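# Push the square block flush against the board

## Task

Slide the square block and the board, both flat pieces, until one full edge of the block rests flush along a side or an end of the board, with one block corner matching one board corner. You must never grip or pinch either piece or raise it from the table, or the attempt fails; tipping a piece over is allowed. At the end both pieces lie flat on the table, close to where they began, and touch no other fixed object. The result must stay in place without the robot holding it, and the gripper must hold nothing, so open it and pull the arm away before finishing.

## Robot and tools

Robot: one six-joint arm (a Trossen wxai follower) ending in a parallel two-finger gripper that carries a wrist camera. Joint order, used in every command row and every per-joint list in results: waist (joint_0), shoulder (joint_1), elbow (joint_2), wrist pitch (joint_3), wrist yaw (joint_4), wrist roll (joint_5).

Frame: the scene frame has its origin on the table surface under the arm base, +z upward, and +y to the left when facing along +x. The base may sit slightly tilted. Positions are in metres. The gripper's fingers point along its own +x and close along its y. end_effector_position is the point midway between the finger pads, about 3 to 4 cm short of the tips; the reported value can be off, more at long reach.

execute_actions(actions): actions is a list of actions. Each action is a table of 0 to 15 rows, and each row lasts one control step (1/30 s). If fewer than 15 rows are given, the final row repeats to fill out the 15 steps, so one action takes 0.5 s. A row holds 7 numbers, each in [-1, 1]: six joint offsets in the order above, then the gripper opening. The joint numbers are offsets measured from the joint angles at the beginning of that action, not from the preceding row; for a call's first action, the base is the last angles reported in a result. Scale: 1.0 equals 0.9615 rad for waist, shoulder and elbow, 1.713 rad for wrist pitch, 1.767 rad for wrist yaw and 1.728 rad for wrist roll. The opening is absolute, not an offset: +1 is fully open, the empty fingers close together near -0.80, and values down to -1 close no further. Going from open to shut needs at least roughly 0.5 s. An empty list moves nothing and just returns the current state and images.

Joint ranges in rad: waist -3.054 to 3.054, shoulder 0.000 to 3.142, elbow 0.000 to 2.356, wrist pitch -1.571 to 1.571, wrist yaw -1.571 to 1.571, wrist roll -3.142 to 3.142. An action is rejected if it pushes a joint more than 0.010 rad outward beyond its end; if the first action of a call fails this or any action is malformed, nothing in the call runs. A joint capped at its real end produces the line "joint sent to its limit".

move(target, speed, blocking): target is one row of 7 numbers in the same layout and scale, but its joint offsets count from the Joint positions of the most recent result that listed them, and the last number is the absolute opening, applied at the start. All joints travel so they finish together, so the hand follows a curve. speed is the peak rate in rad/s of whichever joint has furthest to go, 0.01 to 2, default 0.5; paths last between 0.5 and 10 s and stop short if longer. Moves do not avoid obstacles; faster contact hits harder, and a target set deeper beyond a contact presses harder. With blocking=false the reply comes after 0.5 s while motion continues; until a result shows it has ended, use wait or stop before sending other motion. The result adds a "move:" line: the ending (done, off_target, moving, held, fault), limits=held or limits=none, and the joint left furthest from target.

wait(seconds): 0 to 10; the arm keeps its last command and a running move continues. stop(): brakes a running move; braking needs room. zoom_image(camera, region): region [x0, y0, x1, y1] in pixels, at most 504 by 504, of the latest image from cam_head_left, cam_head_right, cam_high, cam_low or cam_wrist (each 504x504). show_instructions() shows the reference pages; read_manual(section) returns licence text. finished_scene(scene) closes the current scene, given by its number, and cannot be reversed.

Motion limits: each step, a joint's target may lead its measured angle by no more than 0.211 rad (waist, shoulder, elbow), 0.213 (wrist pitch), 0.267 (wrist yaw), 0.228 (wrist roll), and targets are scaled back if they would shift the hand more than 70 mm from where it is measured. Big offsets therefore take several actions, and an unfinished motion may need re-sending. Friction can leave joints short of target, so check Joint positions after each motion.

Results give the hand pose (position, quat wxyz) and velocities; Joint positions and Joint velocities in rad and rad/s, plus the finger gap in m (0.088 when open); Joint targets; grip_measured on the opening scale; grip_effort_n (negative means closing); joint torques and external torque estimates; and warnings such as "joint command not followed", MOTOR HOT, TORQUE FAULT and OVER-TEMPERATURE FAULT.

Cautions: push the pieces with the closed fingers or the side of the hand, slowly, never clamping or lifting them. Do not shove hard, slam, or knock anything off the table. Contact torque reaching a load limit (waist 17.8, shoulder 22, elbow 22, wrist pitch 5.8, wrist yaw 5.78, wrist roll 5.42 N m) freezes the arm for 10 s. Objects may get a brief external nudge, so confirm alignment in the images before ending, then open the gripper and lift clear.

Each tool is called after "Emit:" by a JSON object that holds its "op" and its "data", one argument or row to a line.

Reference images:

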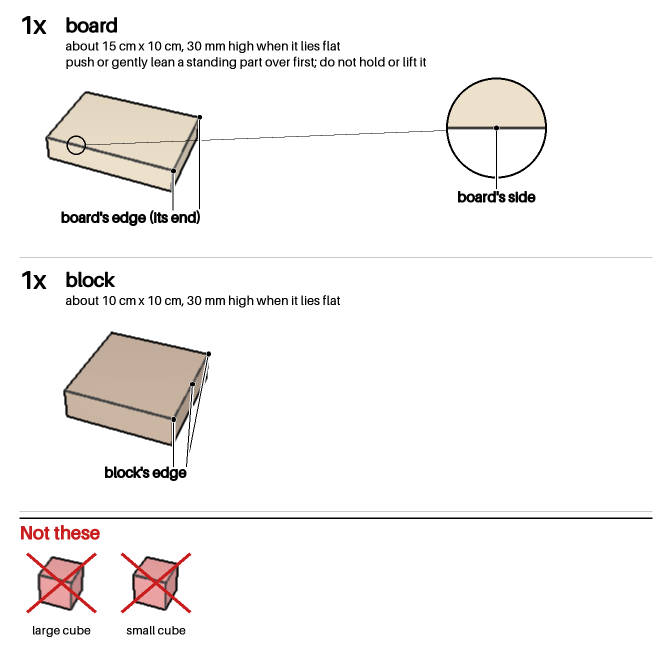

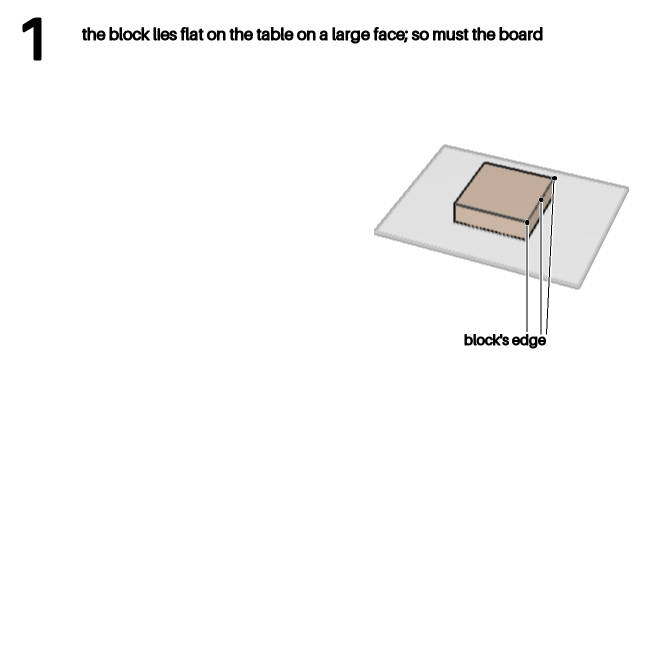

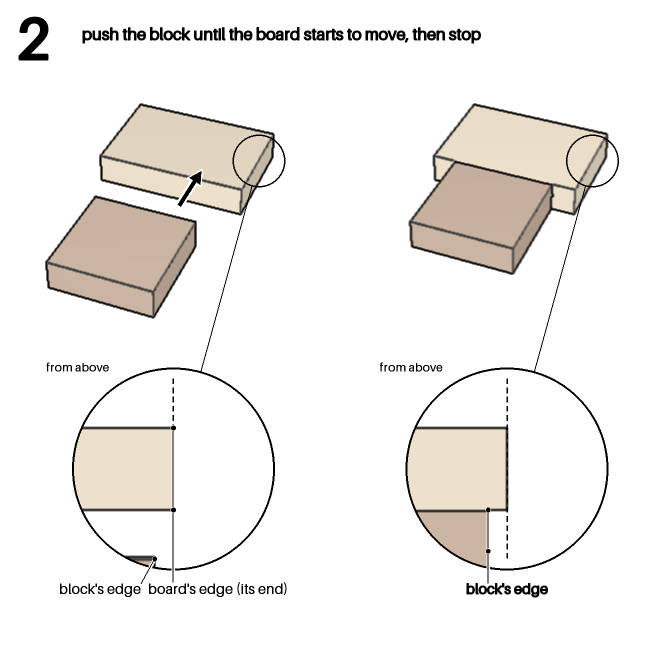

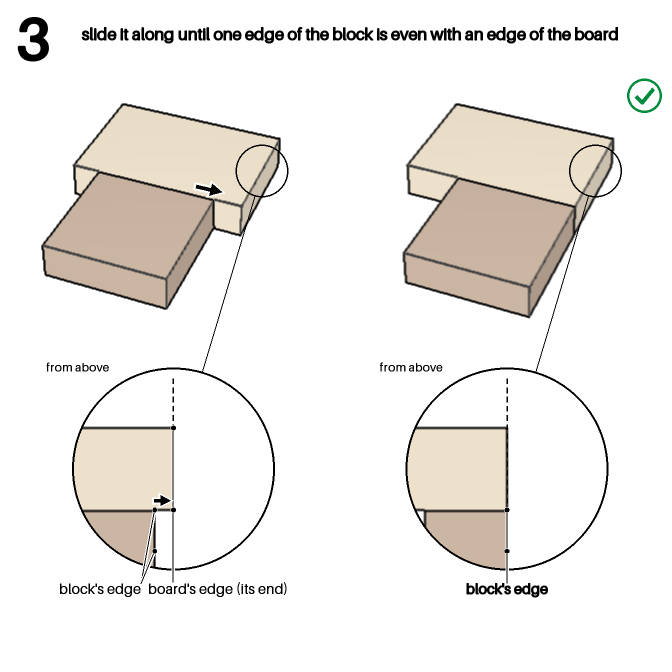

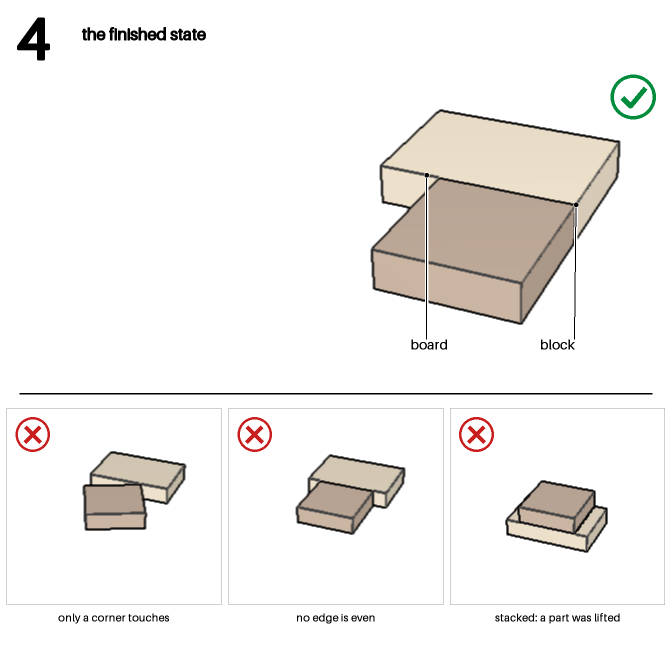

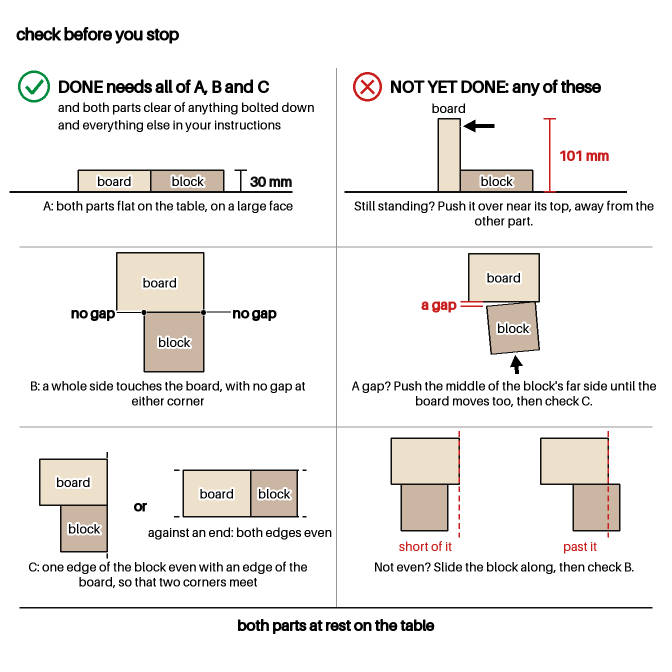

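## Session

Emit:
{"op": "execute_actions", "data": {
  "actions": []
}}

Scene clock: 0.00 s.
end_effector_position=(+0.2662, +0.0762, +0.2694) grip_measured=+0.856 grip_effort_n=n/a end_effector_quat_wxyz=(+0.878, -0.206, +0.418, -0.113) end_effector_velocity=(-0.002, -0.001, -0.001) end_effector_angular_velocity=(-0.013, +0.018, +0.015)
Joint names: [waist, shoulder, elbow, wrist pitch, wrist yaw, wrist roll]
Joint positions: [ 0.819  1.321  1.037 -0.946  0.725  0.351  0.081]
Joint velocities: [-0.002 -0.002 -0.002 -0.007 -0.007 -0.022 -0.   ]
Joint torques (N m, as the arm reports them, + toward a larger angle): no reading
External joint torques (N m, as the arm's controller estimates them; a push from outside toward a larger angle lowers the number): no reading
Motor temperatures (°C, as the motors report them): [27 25 28 25 27 25]
Heat: hottest elbow 28 °C (+0.0 °C/min).
Joint targets: [0.819 1.321 1.037 -0.946 0.725 0.351]

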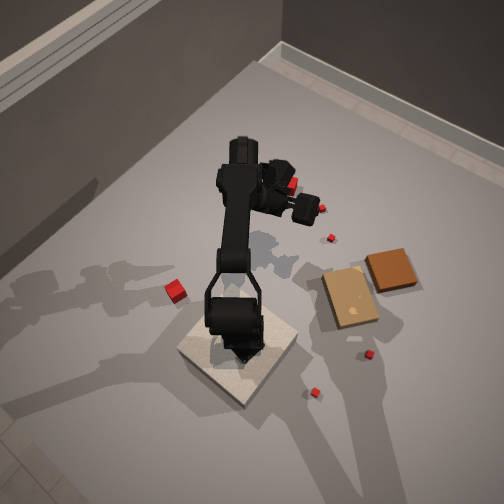

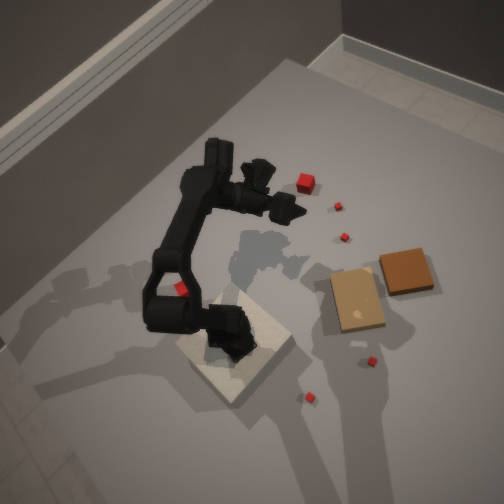

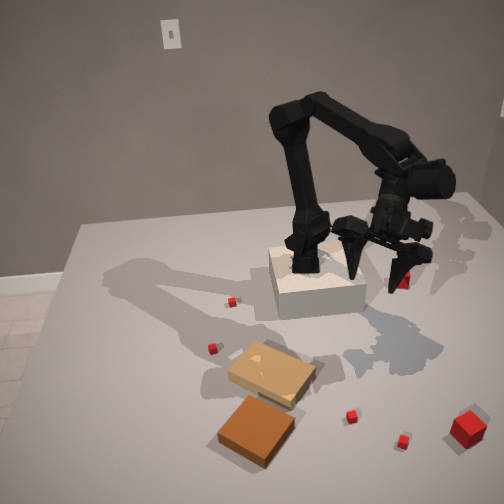

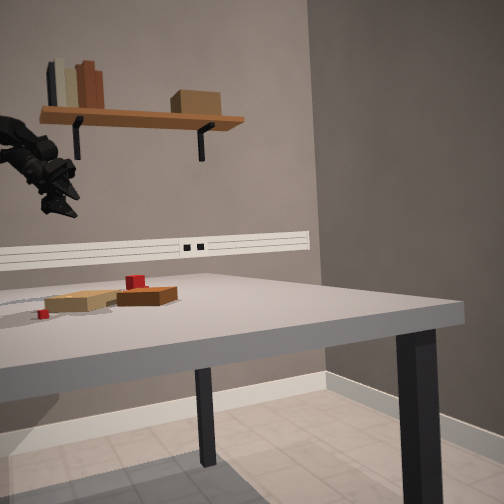

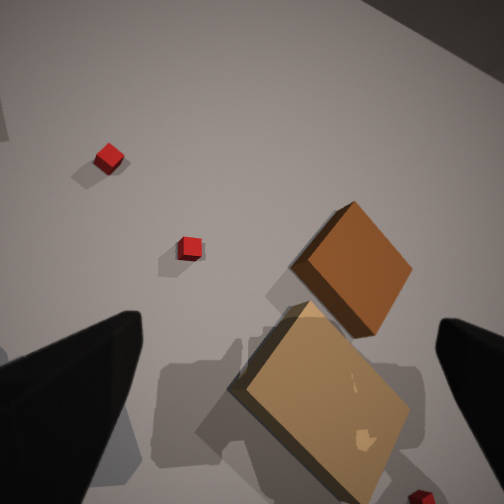

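Emit:
{"op": "zoom_image", "data": {
  "camera": "cam_head_left",
  "region": [300,220,440,360]
}}

Emit:
{"op": "zoom_image", "data": {
  "camera": "cam_high",
  "region": [190,320,350,480]
}}

Region (300, 220, 440, 360) of cam_head_left's 504x504 image, scaled by 3.600, with more detail than that image has.

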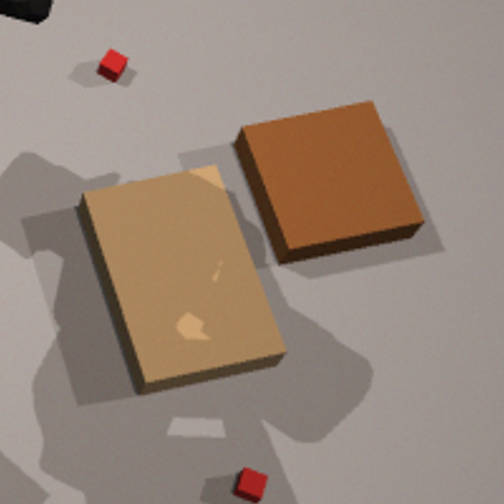

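Region (190, 320, 350, 480) of cam_high's 504x504 image, scaled by 3.150, with more detail than that image has.

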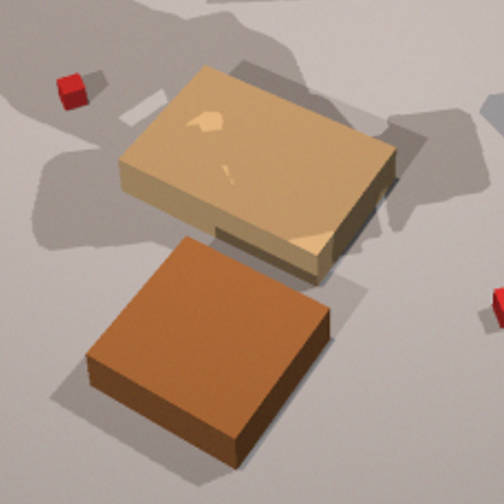

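Emit:
{"op": "move", "data": {
  "target": [-0.76,0.15,0,0,-0.41,-0.6,0.43],
  "speed": 1.0
}}

Emit:
{"op": "move", "data": {
  "target": [-0.7635,0.267,0,0.035,0,-0.5875,0.43],
  "speed": 1.0
}}

Scene clock: 47.23 s.
end_effector_position=(+0.2768, -0.0274, +0.1976) grip_measured=+0.433 grip_effort_n=-16.0 end_effector_quat_wxyz=(+0.755, -0.232, +0.588, +0.178) end_effector_velocity=(-0.005, -0.000, -0.000) end_effector_angular_velocity=(+0.003, +0.017, +0.016)
Joint names: [waist, shoulder, elbow, wrist pitch, wrist yaw, wrist roll]
Joint positions: [ 0.091  1.454  1.037 -0.946  0.003 -0.683  0.06 ]
Joint velocities: [-0.007 -0.007 -0.002 -0.022 -0.007 -0.022 -0.   ]
Joint torques (N m, as the arm reports them, + toward a larger angle): [-0.06 -3.41  5.26  0.91 -0.13 -0.08]
External joint torques (N m, as the arm's controller estimates them; a push from outside toward a larger angle lowers the number): [-0.17  1.7  -1.04  0.14 -0.07 -0.09]
Motor temperatures (°C, as the motors report them): [27 27 34 27 28 25]
Heat: hottest elbow 34 °C (+7.6 °C/min).
Joint targets: [0.088 1.465 1.037 -0.946 0.000 -0.686]
move: off_target; limits=none; farthest joint: the shoulder, 0.011 radians from its target (0.144 radians at the start)
camera_calibration (this result's frames):
cam_wrist: T_world_to_cam=[[0.574325, -0.811971, 0.104184, -0.193463], [-0.817562, -0.562422, 0.123587, 0.217973], [-0.0417534, -0.156156, -0.986849, 0.282694], [0, 0, 0, 1]] pos_world=[0.301121, 0.00965163, 0.272194]

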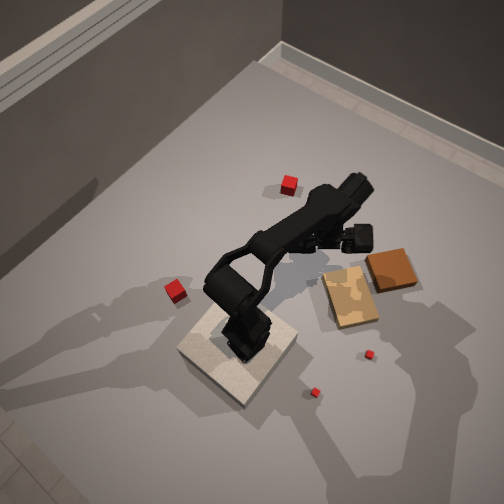

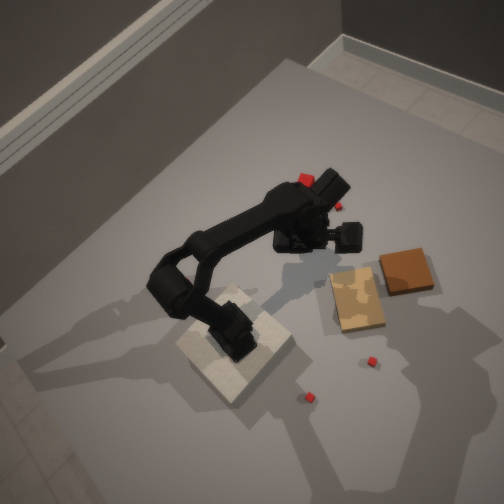

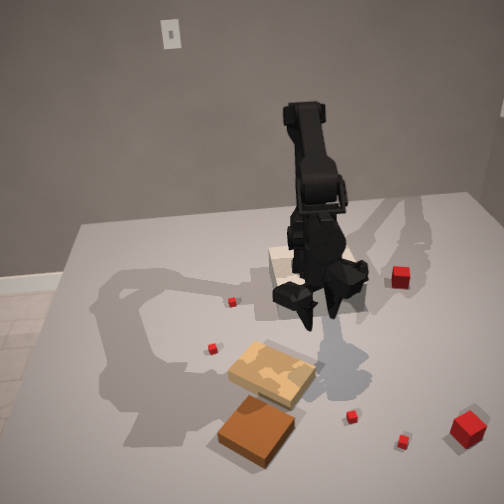

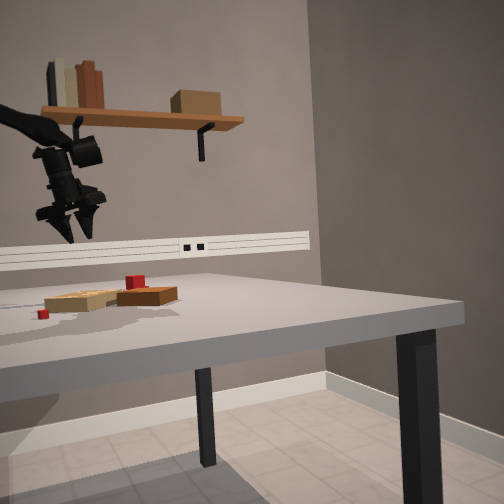

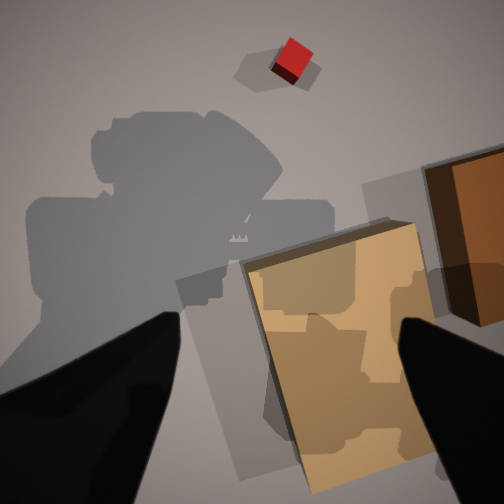

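Scene clock: 48.90 s.
end_effector_position=(+0.1946, -0.2121, +0.1272) grip_measured=+0.433 grip_effort_n=-16.0 end_effector_quat_wxyz=(+0.658, -0.308, +0.623, +0.291) end_effector_velocity=(+0.001, -0.000, +0.000) end_effector_angular_velocity=(-0.001, -0.010, +0.005)
Joint names: [waist, shoulder, elbow, wrist pitch, wrist yaw, wrist roll]
Joint positions: [-0.641  1.698  1.037 -0.888  0.003 -1.695  0.06 ]
Joint velocities: [-0.002 -0.002 -0.002  0.007 -0.007 -0.007 -0.   ]
Joint torques (N m, as the arm reports them, + toward a larger angle): [ 0.12 -4.3   4.5   0.58 -0.11 -0.08]
External joint torques (N m, as the arm's controller estimates them; a push from outside toward a larger angle lowers the number): [-0.17  2.01 -0.98  0.23 -0.02 -0.09]
Motor temperatures (°C, as the motors report them): [27 27 34 27 28 25]
Heat: hottest elbow 34 °C (+7.4 °C/min).
Joint targets: [-0.643 1.711 1.037 -0.886 0.002 -1.698]
move: off_target; limits=none; farthest joint: the shoulder, 0.013 radians from its target (0.257 radians at the start)
camera_calibration (this result's frames):
cam_wrist: T_world_to_cam=[[0.78608, -0.618125, -0.000483726, -0.275675], [-0.591967, -0.753039, 0.287242, -0.0495989], [-0.177916, -0.225509, -0.957858, 0.189084], [0, 0, 0, 1]] pos_world=[0.220982, -0.165111, 0.195229]

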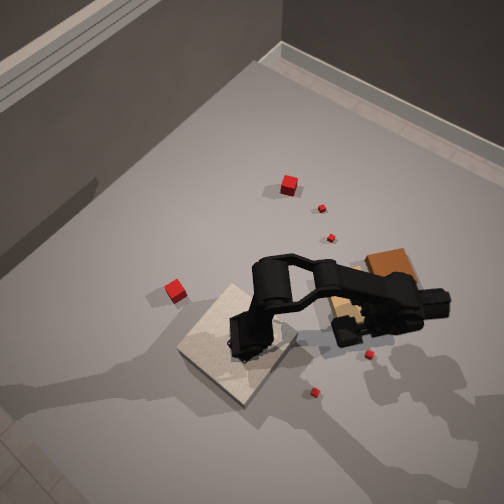

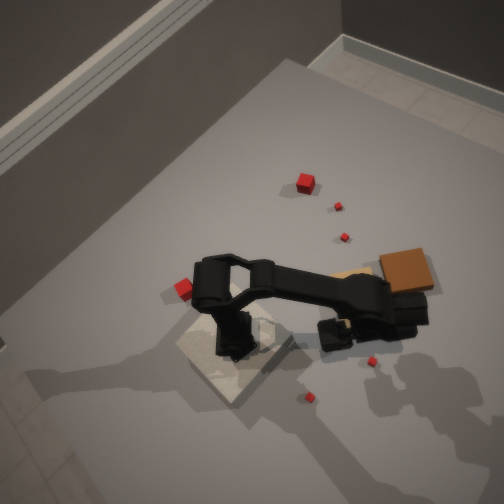

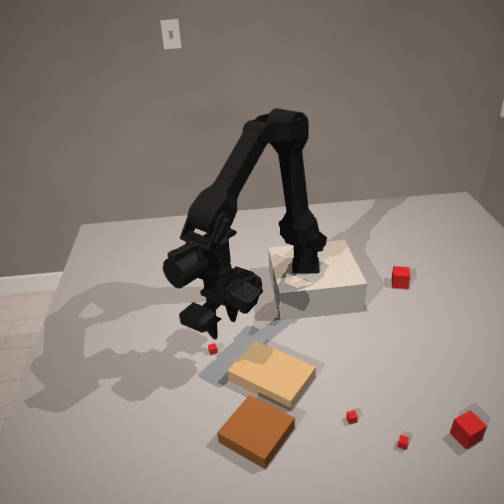

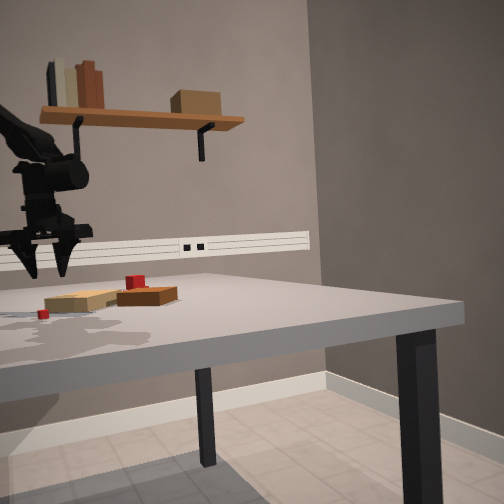

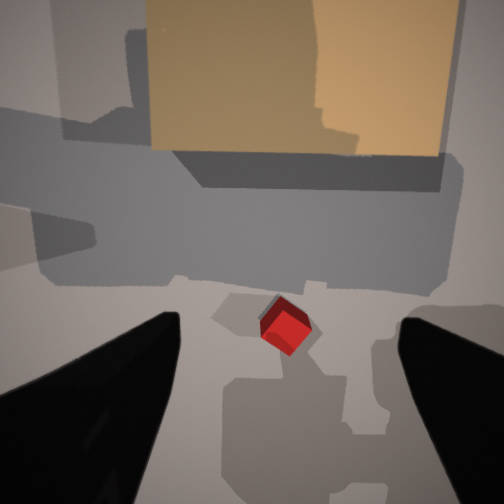

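Emit:
{"op": "move", "data": {
  "target": [-0.003,0.2,-0.138,0.1705,0,-0.003,0.43]
}}

Scene clock: 54.07 s.
end_effector_position=(+0.1988, -0.2123, +0.0529) grip_measured=+0.433 grip_effort_n=-16.0 end_effector_quat_wxyz=(+0.656, -0.304, +0.624, +0.296) end_effector_velocity=(-0.001, -0.002, +0.000) end_effector_angular_velocity=(-0.011, +0.000, +0.019)
Joint names: [waist, shoulder, elbow, wrist pitch, wrist yaw, wrist roll]
Joint positions: [-0.641  1.878  0.913 -0.597  0.003 -1.697  0.06 ]
Joint velocities: [-0.002 -0.002 -0.002  0.007  0.007 -0.022 -0.   ]
Joint torques (N m, as the arm reports them, + toward a larger angle): [ 0.13 -4.78  2.82  0.53 -0.1  -0.06]
External joint torques (N m, as the arm's controller estimates them; a push from outside toward a larger angle lowers the number): [-0.19  2.03 -1.75  0.23 -0.02 -0.06]
Motor temperatures (°C, as the motors report them): [27 28 34 27 28 25]
Heat: hottest elbow 34 °C (+6.7 °C/min).
Joint targets: [-0.644 1.890 0.904 -0.596 0.003 -1.700]
move: off_target; limits=none; farthest joint: the shoulder, 0.012 radians from its target (0.192 radians at the start)
camera_calibration (this result's frames):
cam_wrist: T_world_to_cam=[[0.787544, -0.616101, -0.0139764, -0.278309], [-0.587415, -0.757346, 0.285255, -0.0275463], [-0.186331, -0.216441, -0.95835, 0.122214], [0, 0, 0, 1]] pos_world=[0.225772, -0.165876, 0.121092]

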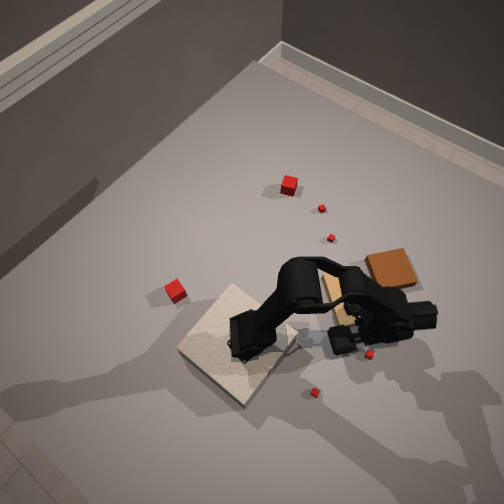

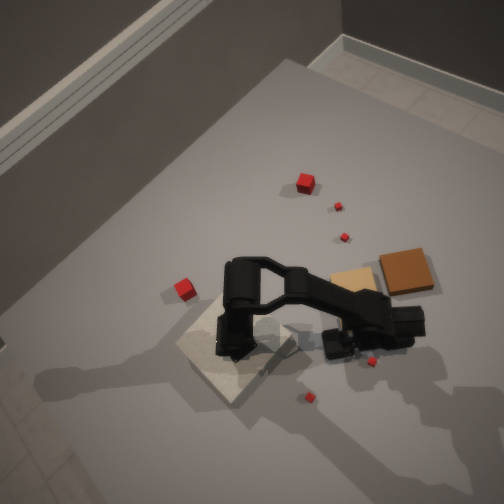

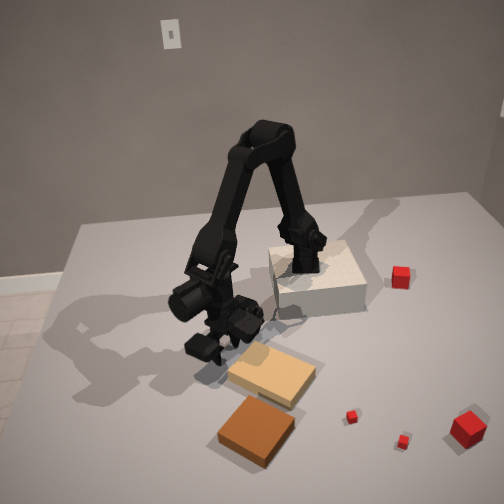

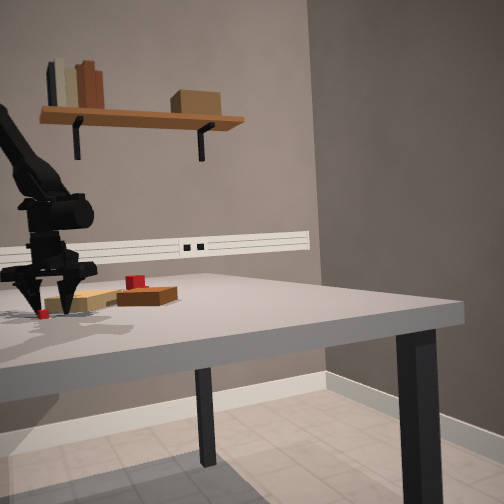

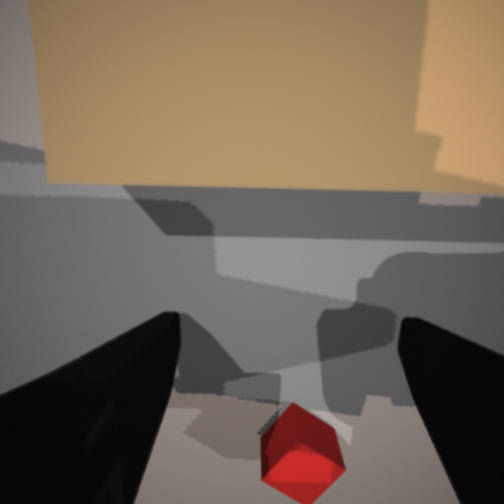

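Emit:
{"op": "move", "data": {
  "target": [0.155,0,0,0,0,0.096,0.43],
  "speed": 0.12
}}

Emit:
{"op": "zoom_image", "data": {
  "camera": "cam_high",
  "region": [190,320,350,480]
}}

Scene clock: 61.47 s.
end_effector_position=(+0.2270, -0.1821, +0.0546) grip_measured=+0.433 grip_effort_n=-16.0 end_effector_quat_wxyz=(+0.658, -0.298, +0.628, +0.290) end_effector_velocity=(-0.001, +0.003, +0.000) end_effector_angular_velocity=(+0.009, +0.001, +0.025)
Joint names: [waist, shoulder, elbow, wrist pitch, wrist yaw, wrist roll]
Joint positions: [-0.497  1.878  0.913 -0.597  0.006 -1.535  0.06 ]
Joint velocities: [ 0.002 -0.002 -0.002 -0.007 -0.007 -0.022 -0.   ]
Joint torques (N m, as the arm reports them, + toward a larger angle): [ 0.88 -5.82  3.73  0.42 -0.25  0.15]
External joint torques (N m, as the arm's controller estimates them; a push from outside toward a larger angle lowers the number): [ 0.54  0.96 -0.86  0.1  -0.16  0.15]
Motor temperatures (°C, as the motors report them): [27 28 33 27 28 25]
Heat: hottest elbow 33 °C (+4.1 °C/min).
Joint targets: [-0.492 1.878 0.913 -0.598 0.003 -1.531]
move: done; limits=none; farthest joint: the waist, 0.005 radians from its target (0.149 radians at the start)
camera_calibration (this result's frames):
cam_wrist: T_world_to_cam=[[0.776069, -0.63049, -0.0141421, -0.281867], [-0.600886, -0.746066, 0.286917, 0.0164037], [-0.191449, -0.21417, -0.957851, 0.137164], [0, 0, 0, 1]] pos_world=[0.254865, -0.1361, 0.12269]

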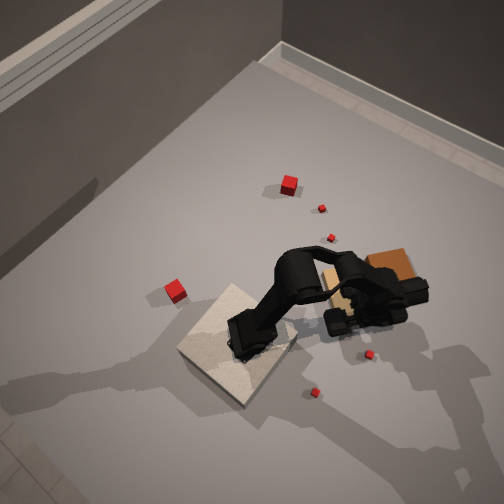

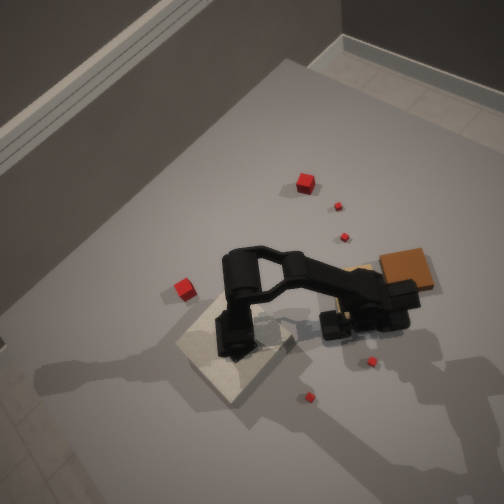

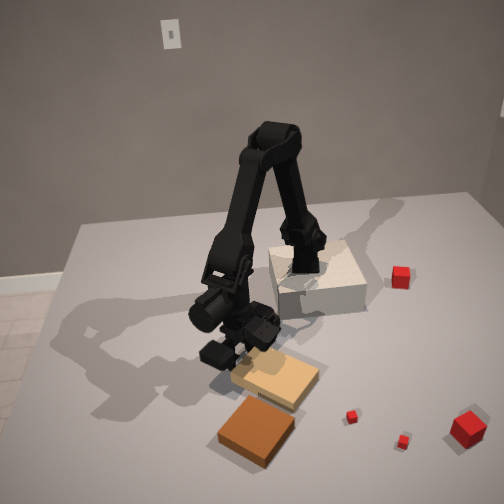

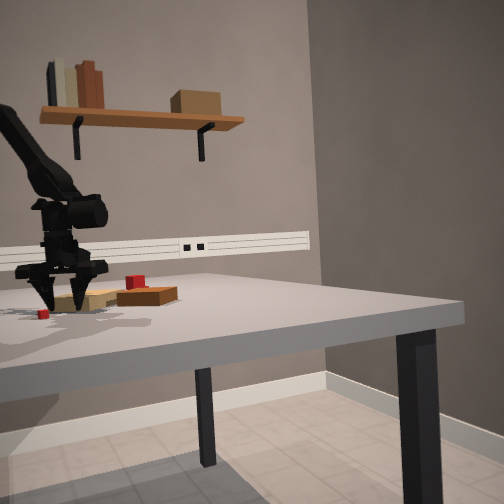

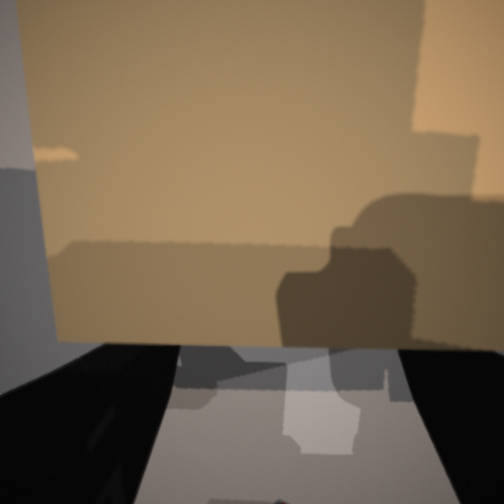

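Region (190, 320, 350, 480) of cam_high's 504x504 image, scaled by 3.150, with more detail than that image has.

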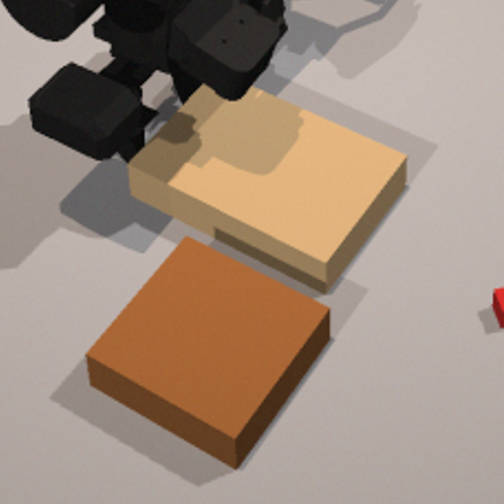

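Emit:
{"op": "move", "data": {
  "target": [0.066,0,0,0,0,0.037,0.43],
  "speed": 0.08
}}

Emit:
{"op": "zoom_image", "data": {
  "camera": "cam_high",
  "region": [240,360,340,460]
}}

Scene clock: 68.13 s.
end_effector_position=(+0.2369, -0.1691, +0.0552) grip_measured=+0.433 grip_effort_n=-16.0 end_effector_quat_wxyz=(+0.658, -0.298, +0.629, +0.288) end_effector_velocity=(+0.002, +0.002, +0.000) end_effector_angular_velocity=(+0.013, -0.019, +0.005)
Joint names: [waist, shoulder, elbow, wrist pitch, wrist yaw, wrist roll]
Joint positions: [-0.439  1.878  0.913 -0.597  0.009 -1.474  0.06 ]
Joint velocities: [-0.002 -0.002 -0.002  0.007 -0.022 -0.007 -0.   ]
Joint torques (N m, as the arm reports them, + toward a larger angle): [ 0.88 -5.86  3.74  0.43 -0.22  0.14]
External joint torques (N m, as the arm's controller estimates them; a push from outside toward a larger angle lowers the number): [ 0.6   0.96 -0.92  0.08 -0.13  0.13]
Motor temperatures (°C, as the motors report them): [27 29 33 26 28 25]
Heat: hottest elbow 33 °C (+3.0 °C/min).
Joint targets: [-0.434 1.878 0.913 -0.597 0.006 -1.471]
move: done; limits=none; farthest joint: the waist, 0.005 radians from its target (0.063 radians at the start)
camera_calibration (this result's frames):
cam_wrist: T_world_to_cam=[[0.774306, -0.632664, -0.0136944, -0.281325], [-0.602596, -0.743768, 0.289289, 0.0325545], [-0.193208, -0.215746, -0.957144, 0.142573], [0, 0, 0, 1]] pos_world=[0.264995, -0.123011, 0.123193]

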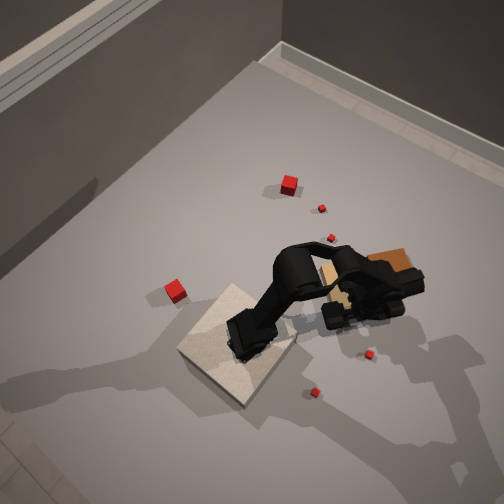

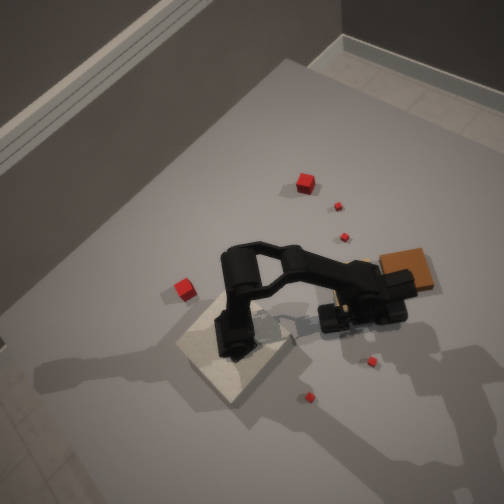

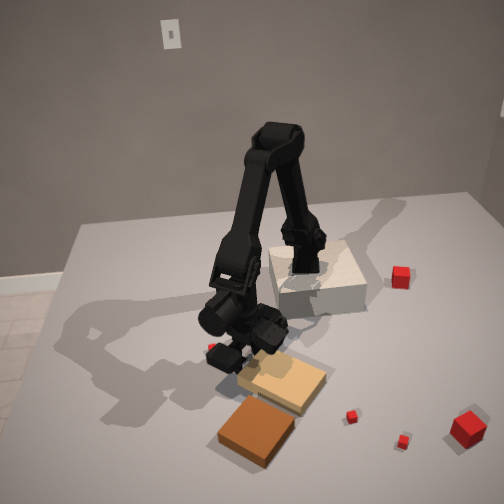

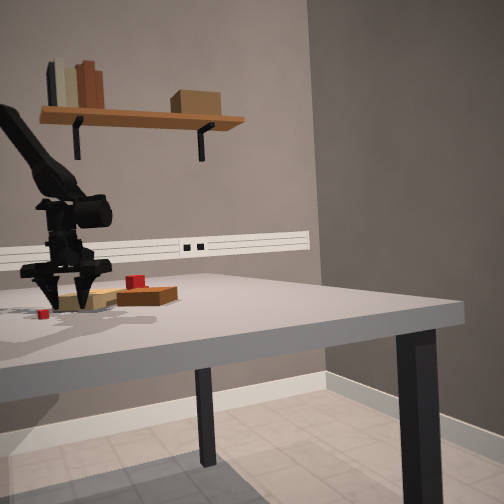

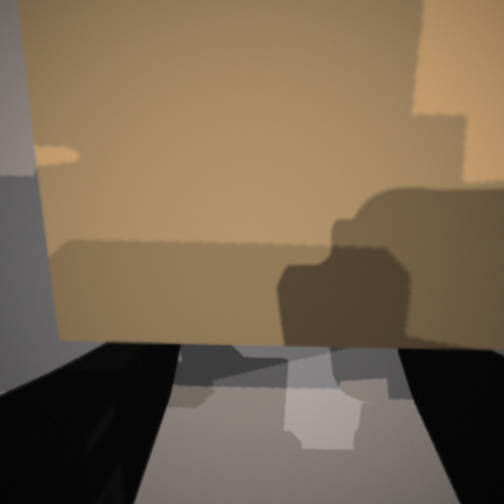

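Region (240, 360, 340, 460) of cam_high's 504x504 image, scaled by 5.040, with more detail than that image has.

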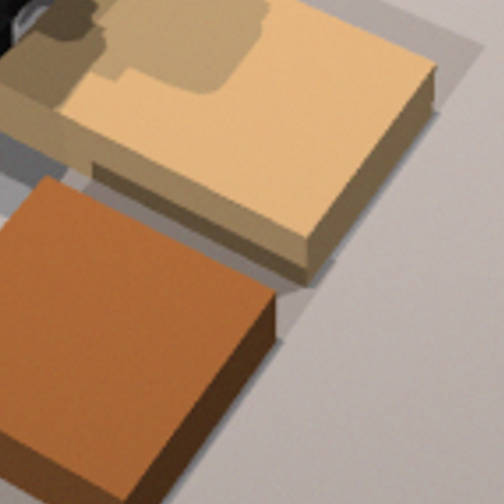

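Emit:
{"op": "move", "data": {
  "target": [0.0155,0,0,0,0,0.007,0.43],
  "speed": 0.04
}}

Emit:
{"op": "zoom_image", "data": {
  "camera": "cam_high",
  "region": [240,360,340,460]
}}

Scene clock: 73.43 s.
end_effector_position=(+0.2382, -0.1672, +0.0553) grip_measured=+0.433 grip_effort_n=-15.6 end_effector_quat_wxyz=(+0.657, -0.299, +0.630, +0.288) end_effector_velocity=(-0.004, +0.003, +0.000) end_effector_angular_velocity=(+0.018, +0.014, +0.006)
Joint names: [waist, shoulder, elbow, wrist pitch, wrist yaw, wrist roll]
Joint positions: [-0.429  1.878  0.913 -0.597  0.013 -1.465  0.06 ]
Joint velocities: [-0.002 -0.002 -0.002 -0.022 -0.007 -0.007 -0.   ]
Joint torques (N m, as the arm reports them, + toward a larger angle): [ 0.89 -5.87  3.75  0.44 -0.26  0.13]
External joint torques (N m, as the arm's controller estimates them; a push from outside toward a larger angle lowers the number): [ 0.6   0.97 -0.85  0.12 -0.17  0.13]
Motor temperatures (°C, as the motors report them): [27 30 33 26 28 25]
Heat: hottest elbow 33 °C (+2.0 °C/min).
Joint targets: [-0.424 1.878 0.913 -0.597 0.009 -1.462]
move: done; limits=none; farthest joint: the waist, 0.005 radians from its target (0.015 radians at the start)
camera_calibration (this result's frames):
cam_wrist: T_world_to_cam=[[0.774681, -0.632212, -0.0133003, -0.28121], [-0.601522, -0.743237, 0.292866, 0.0343646], [-0.195039, -0.218877, -0.956061, 0.143179], [0, 0, 0, 1]] pos_world=[0.266444, -0.120904, 0.123084]

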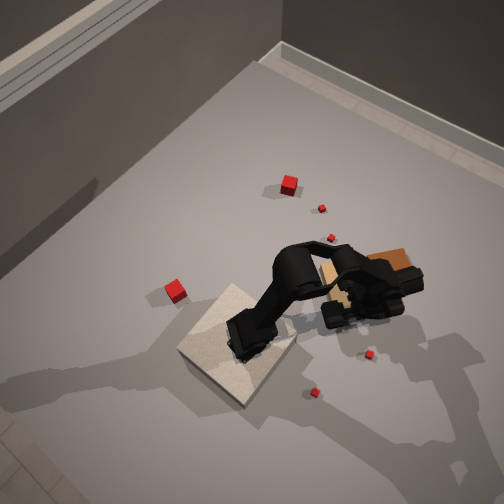

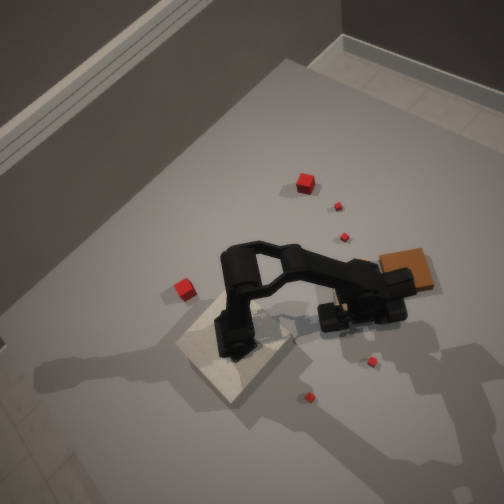

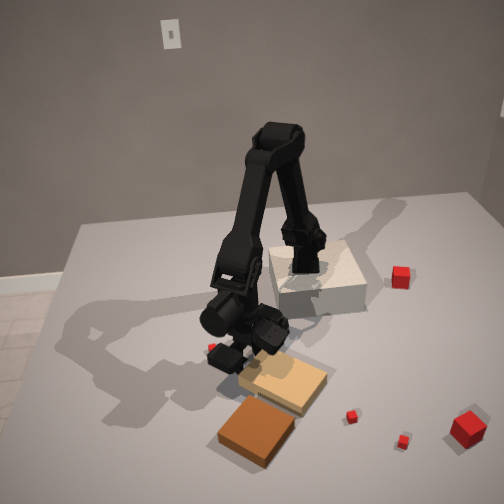

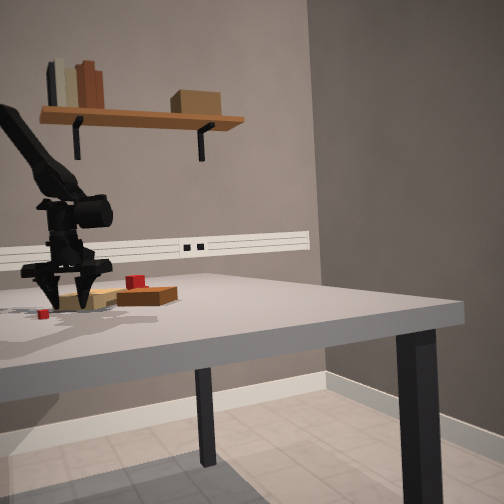

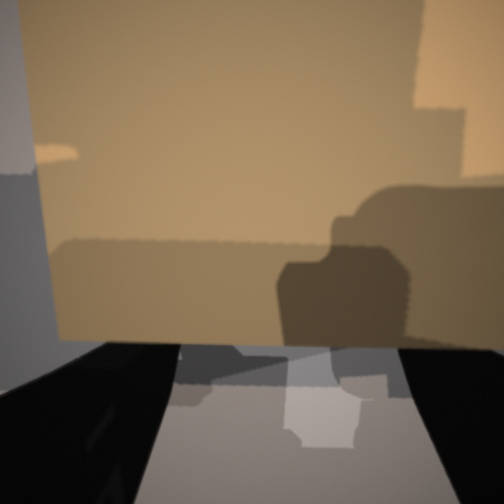

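Region (240, 360, 340, 460) of cam_high's 504x504 image, scaled by 5.040, with more detail than that image has.

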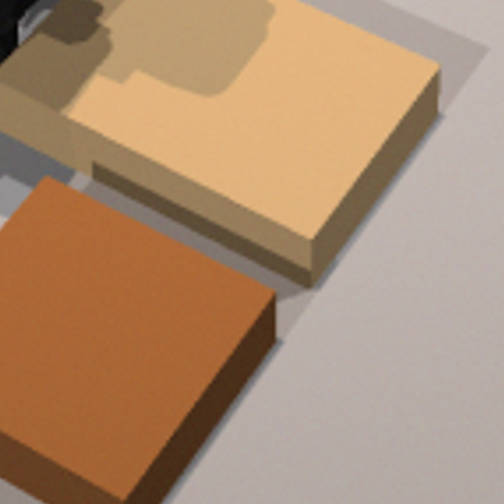

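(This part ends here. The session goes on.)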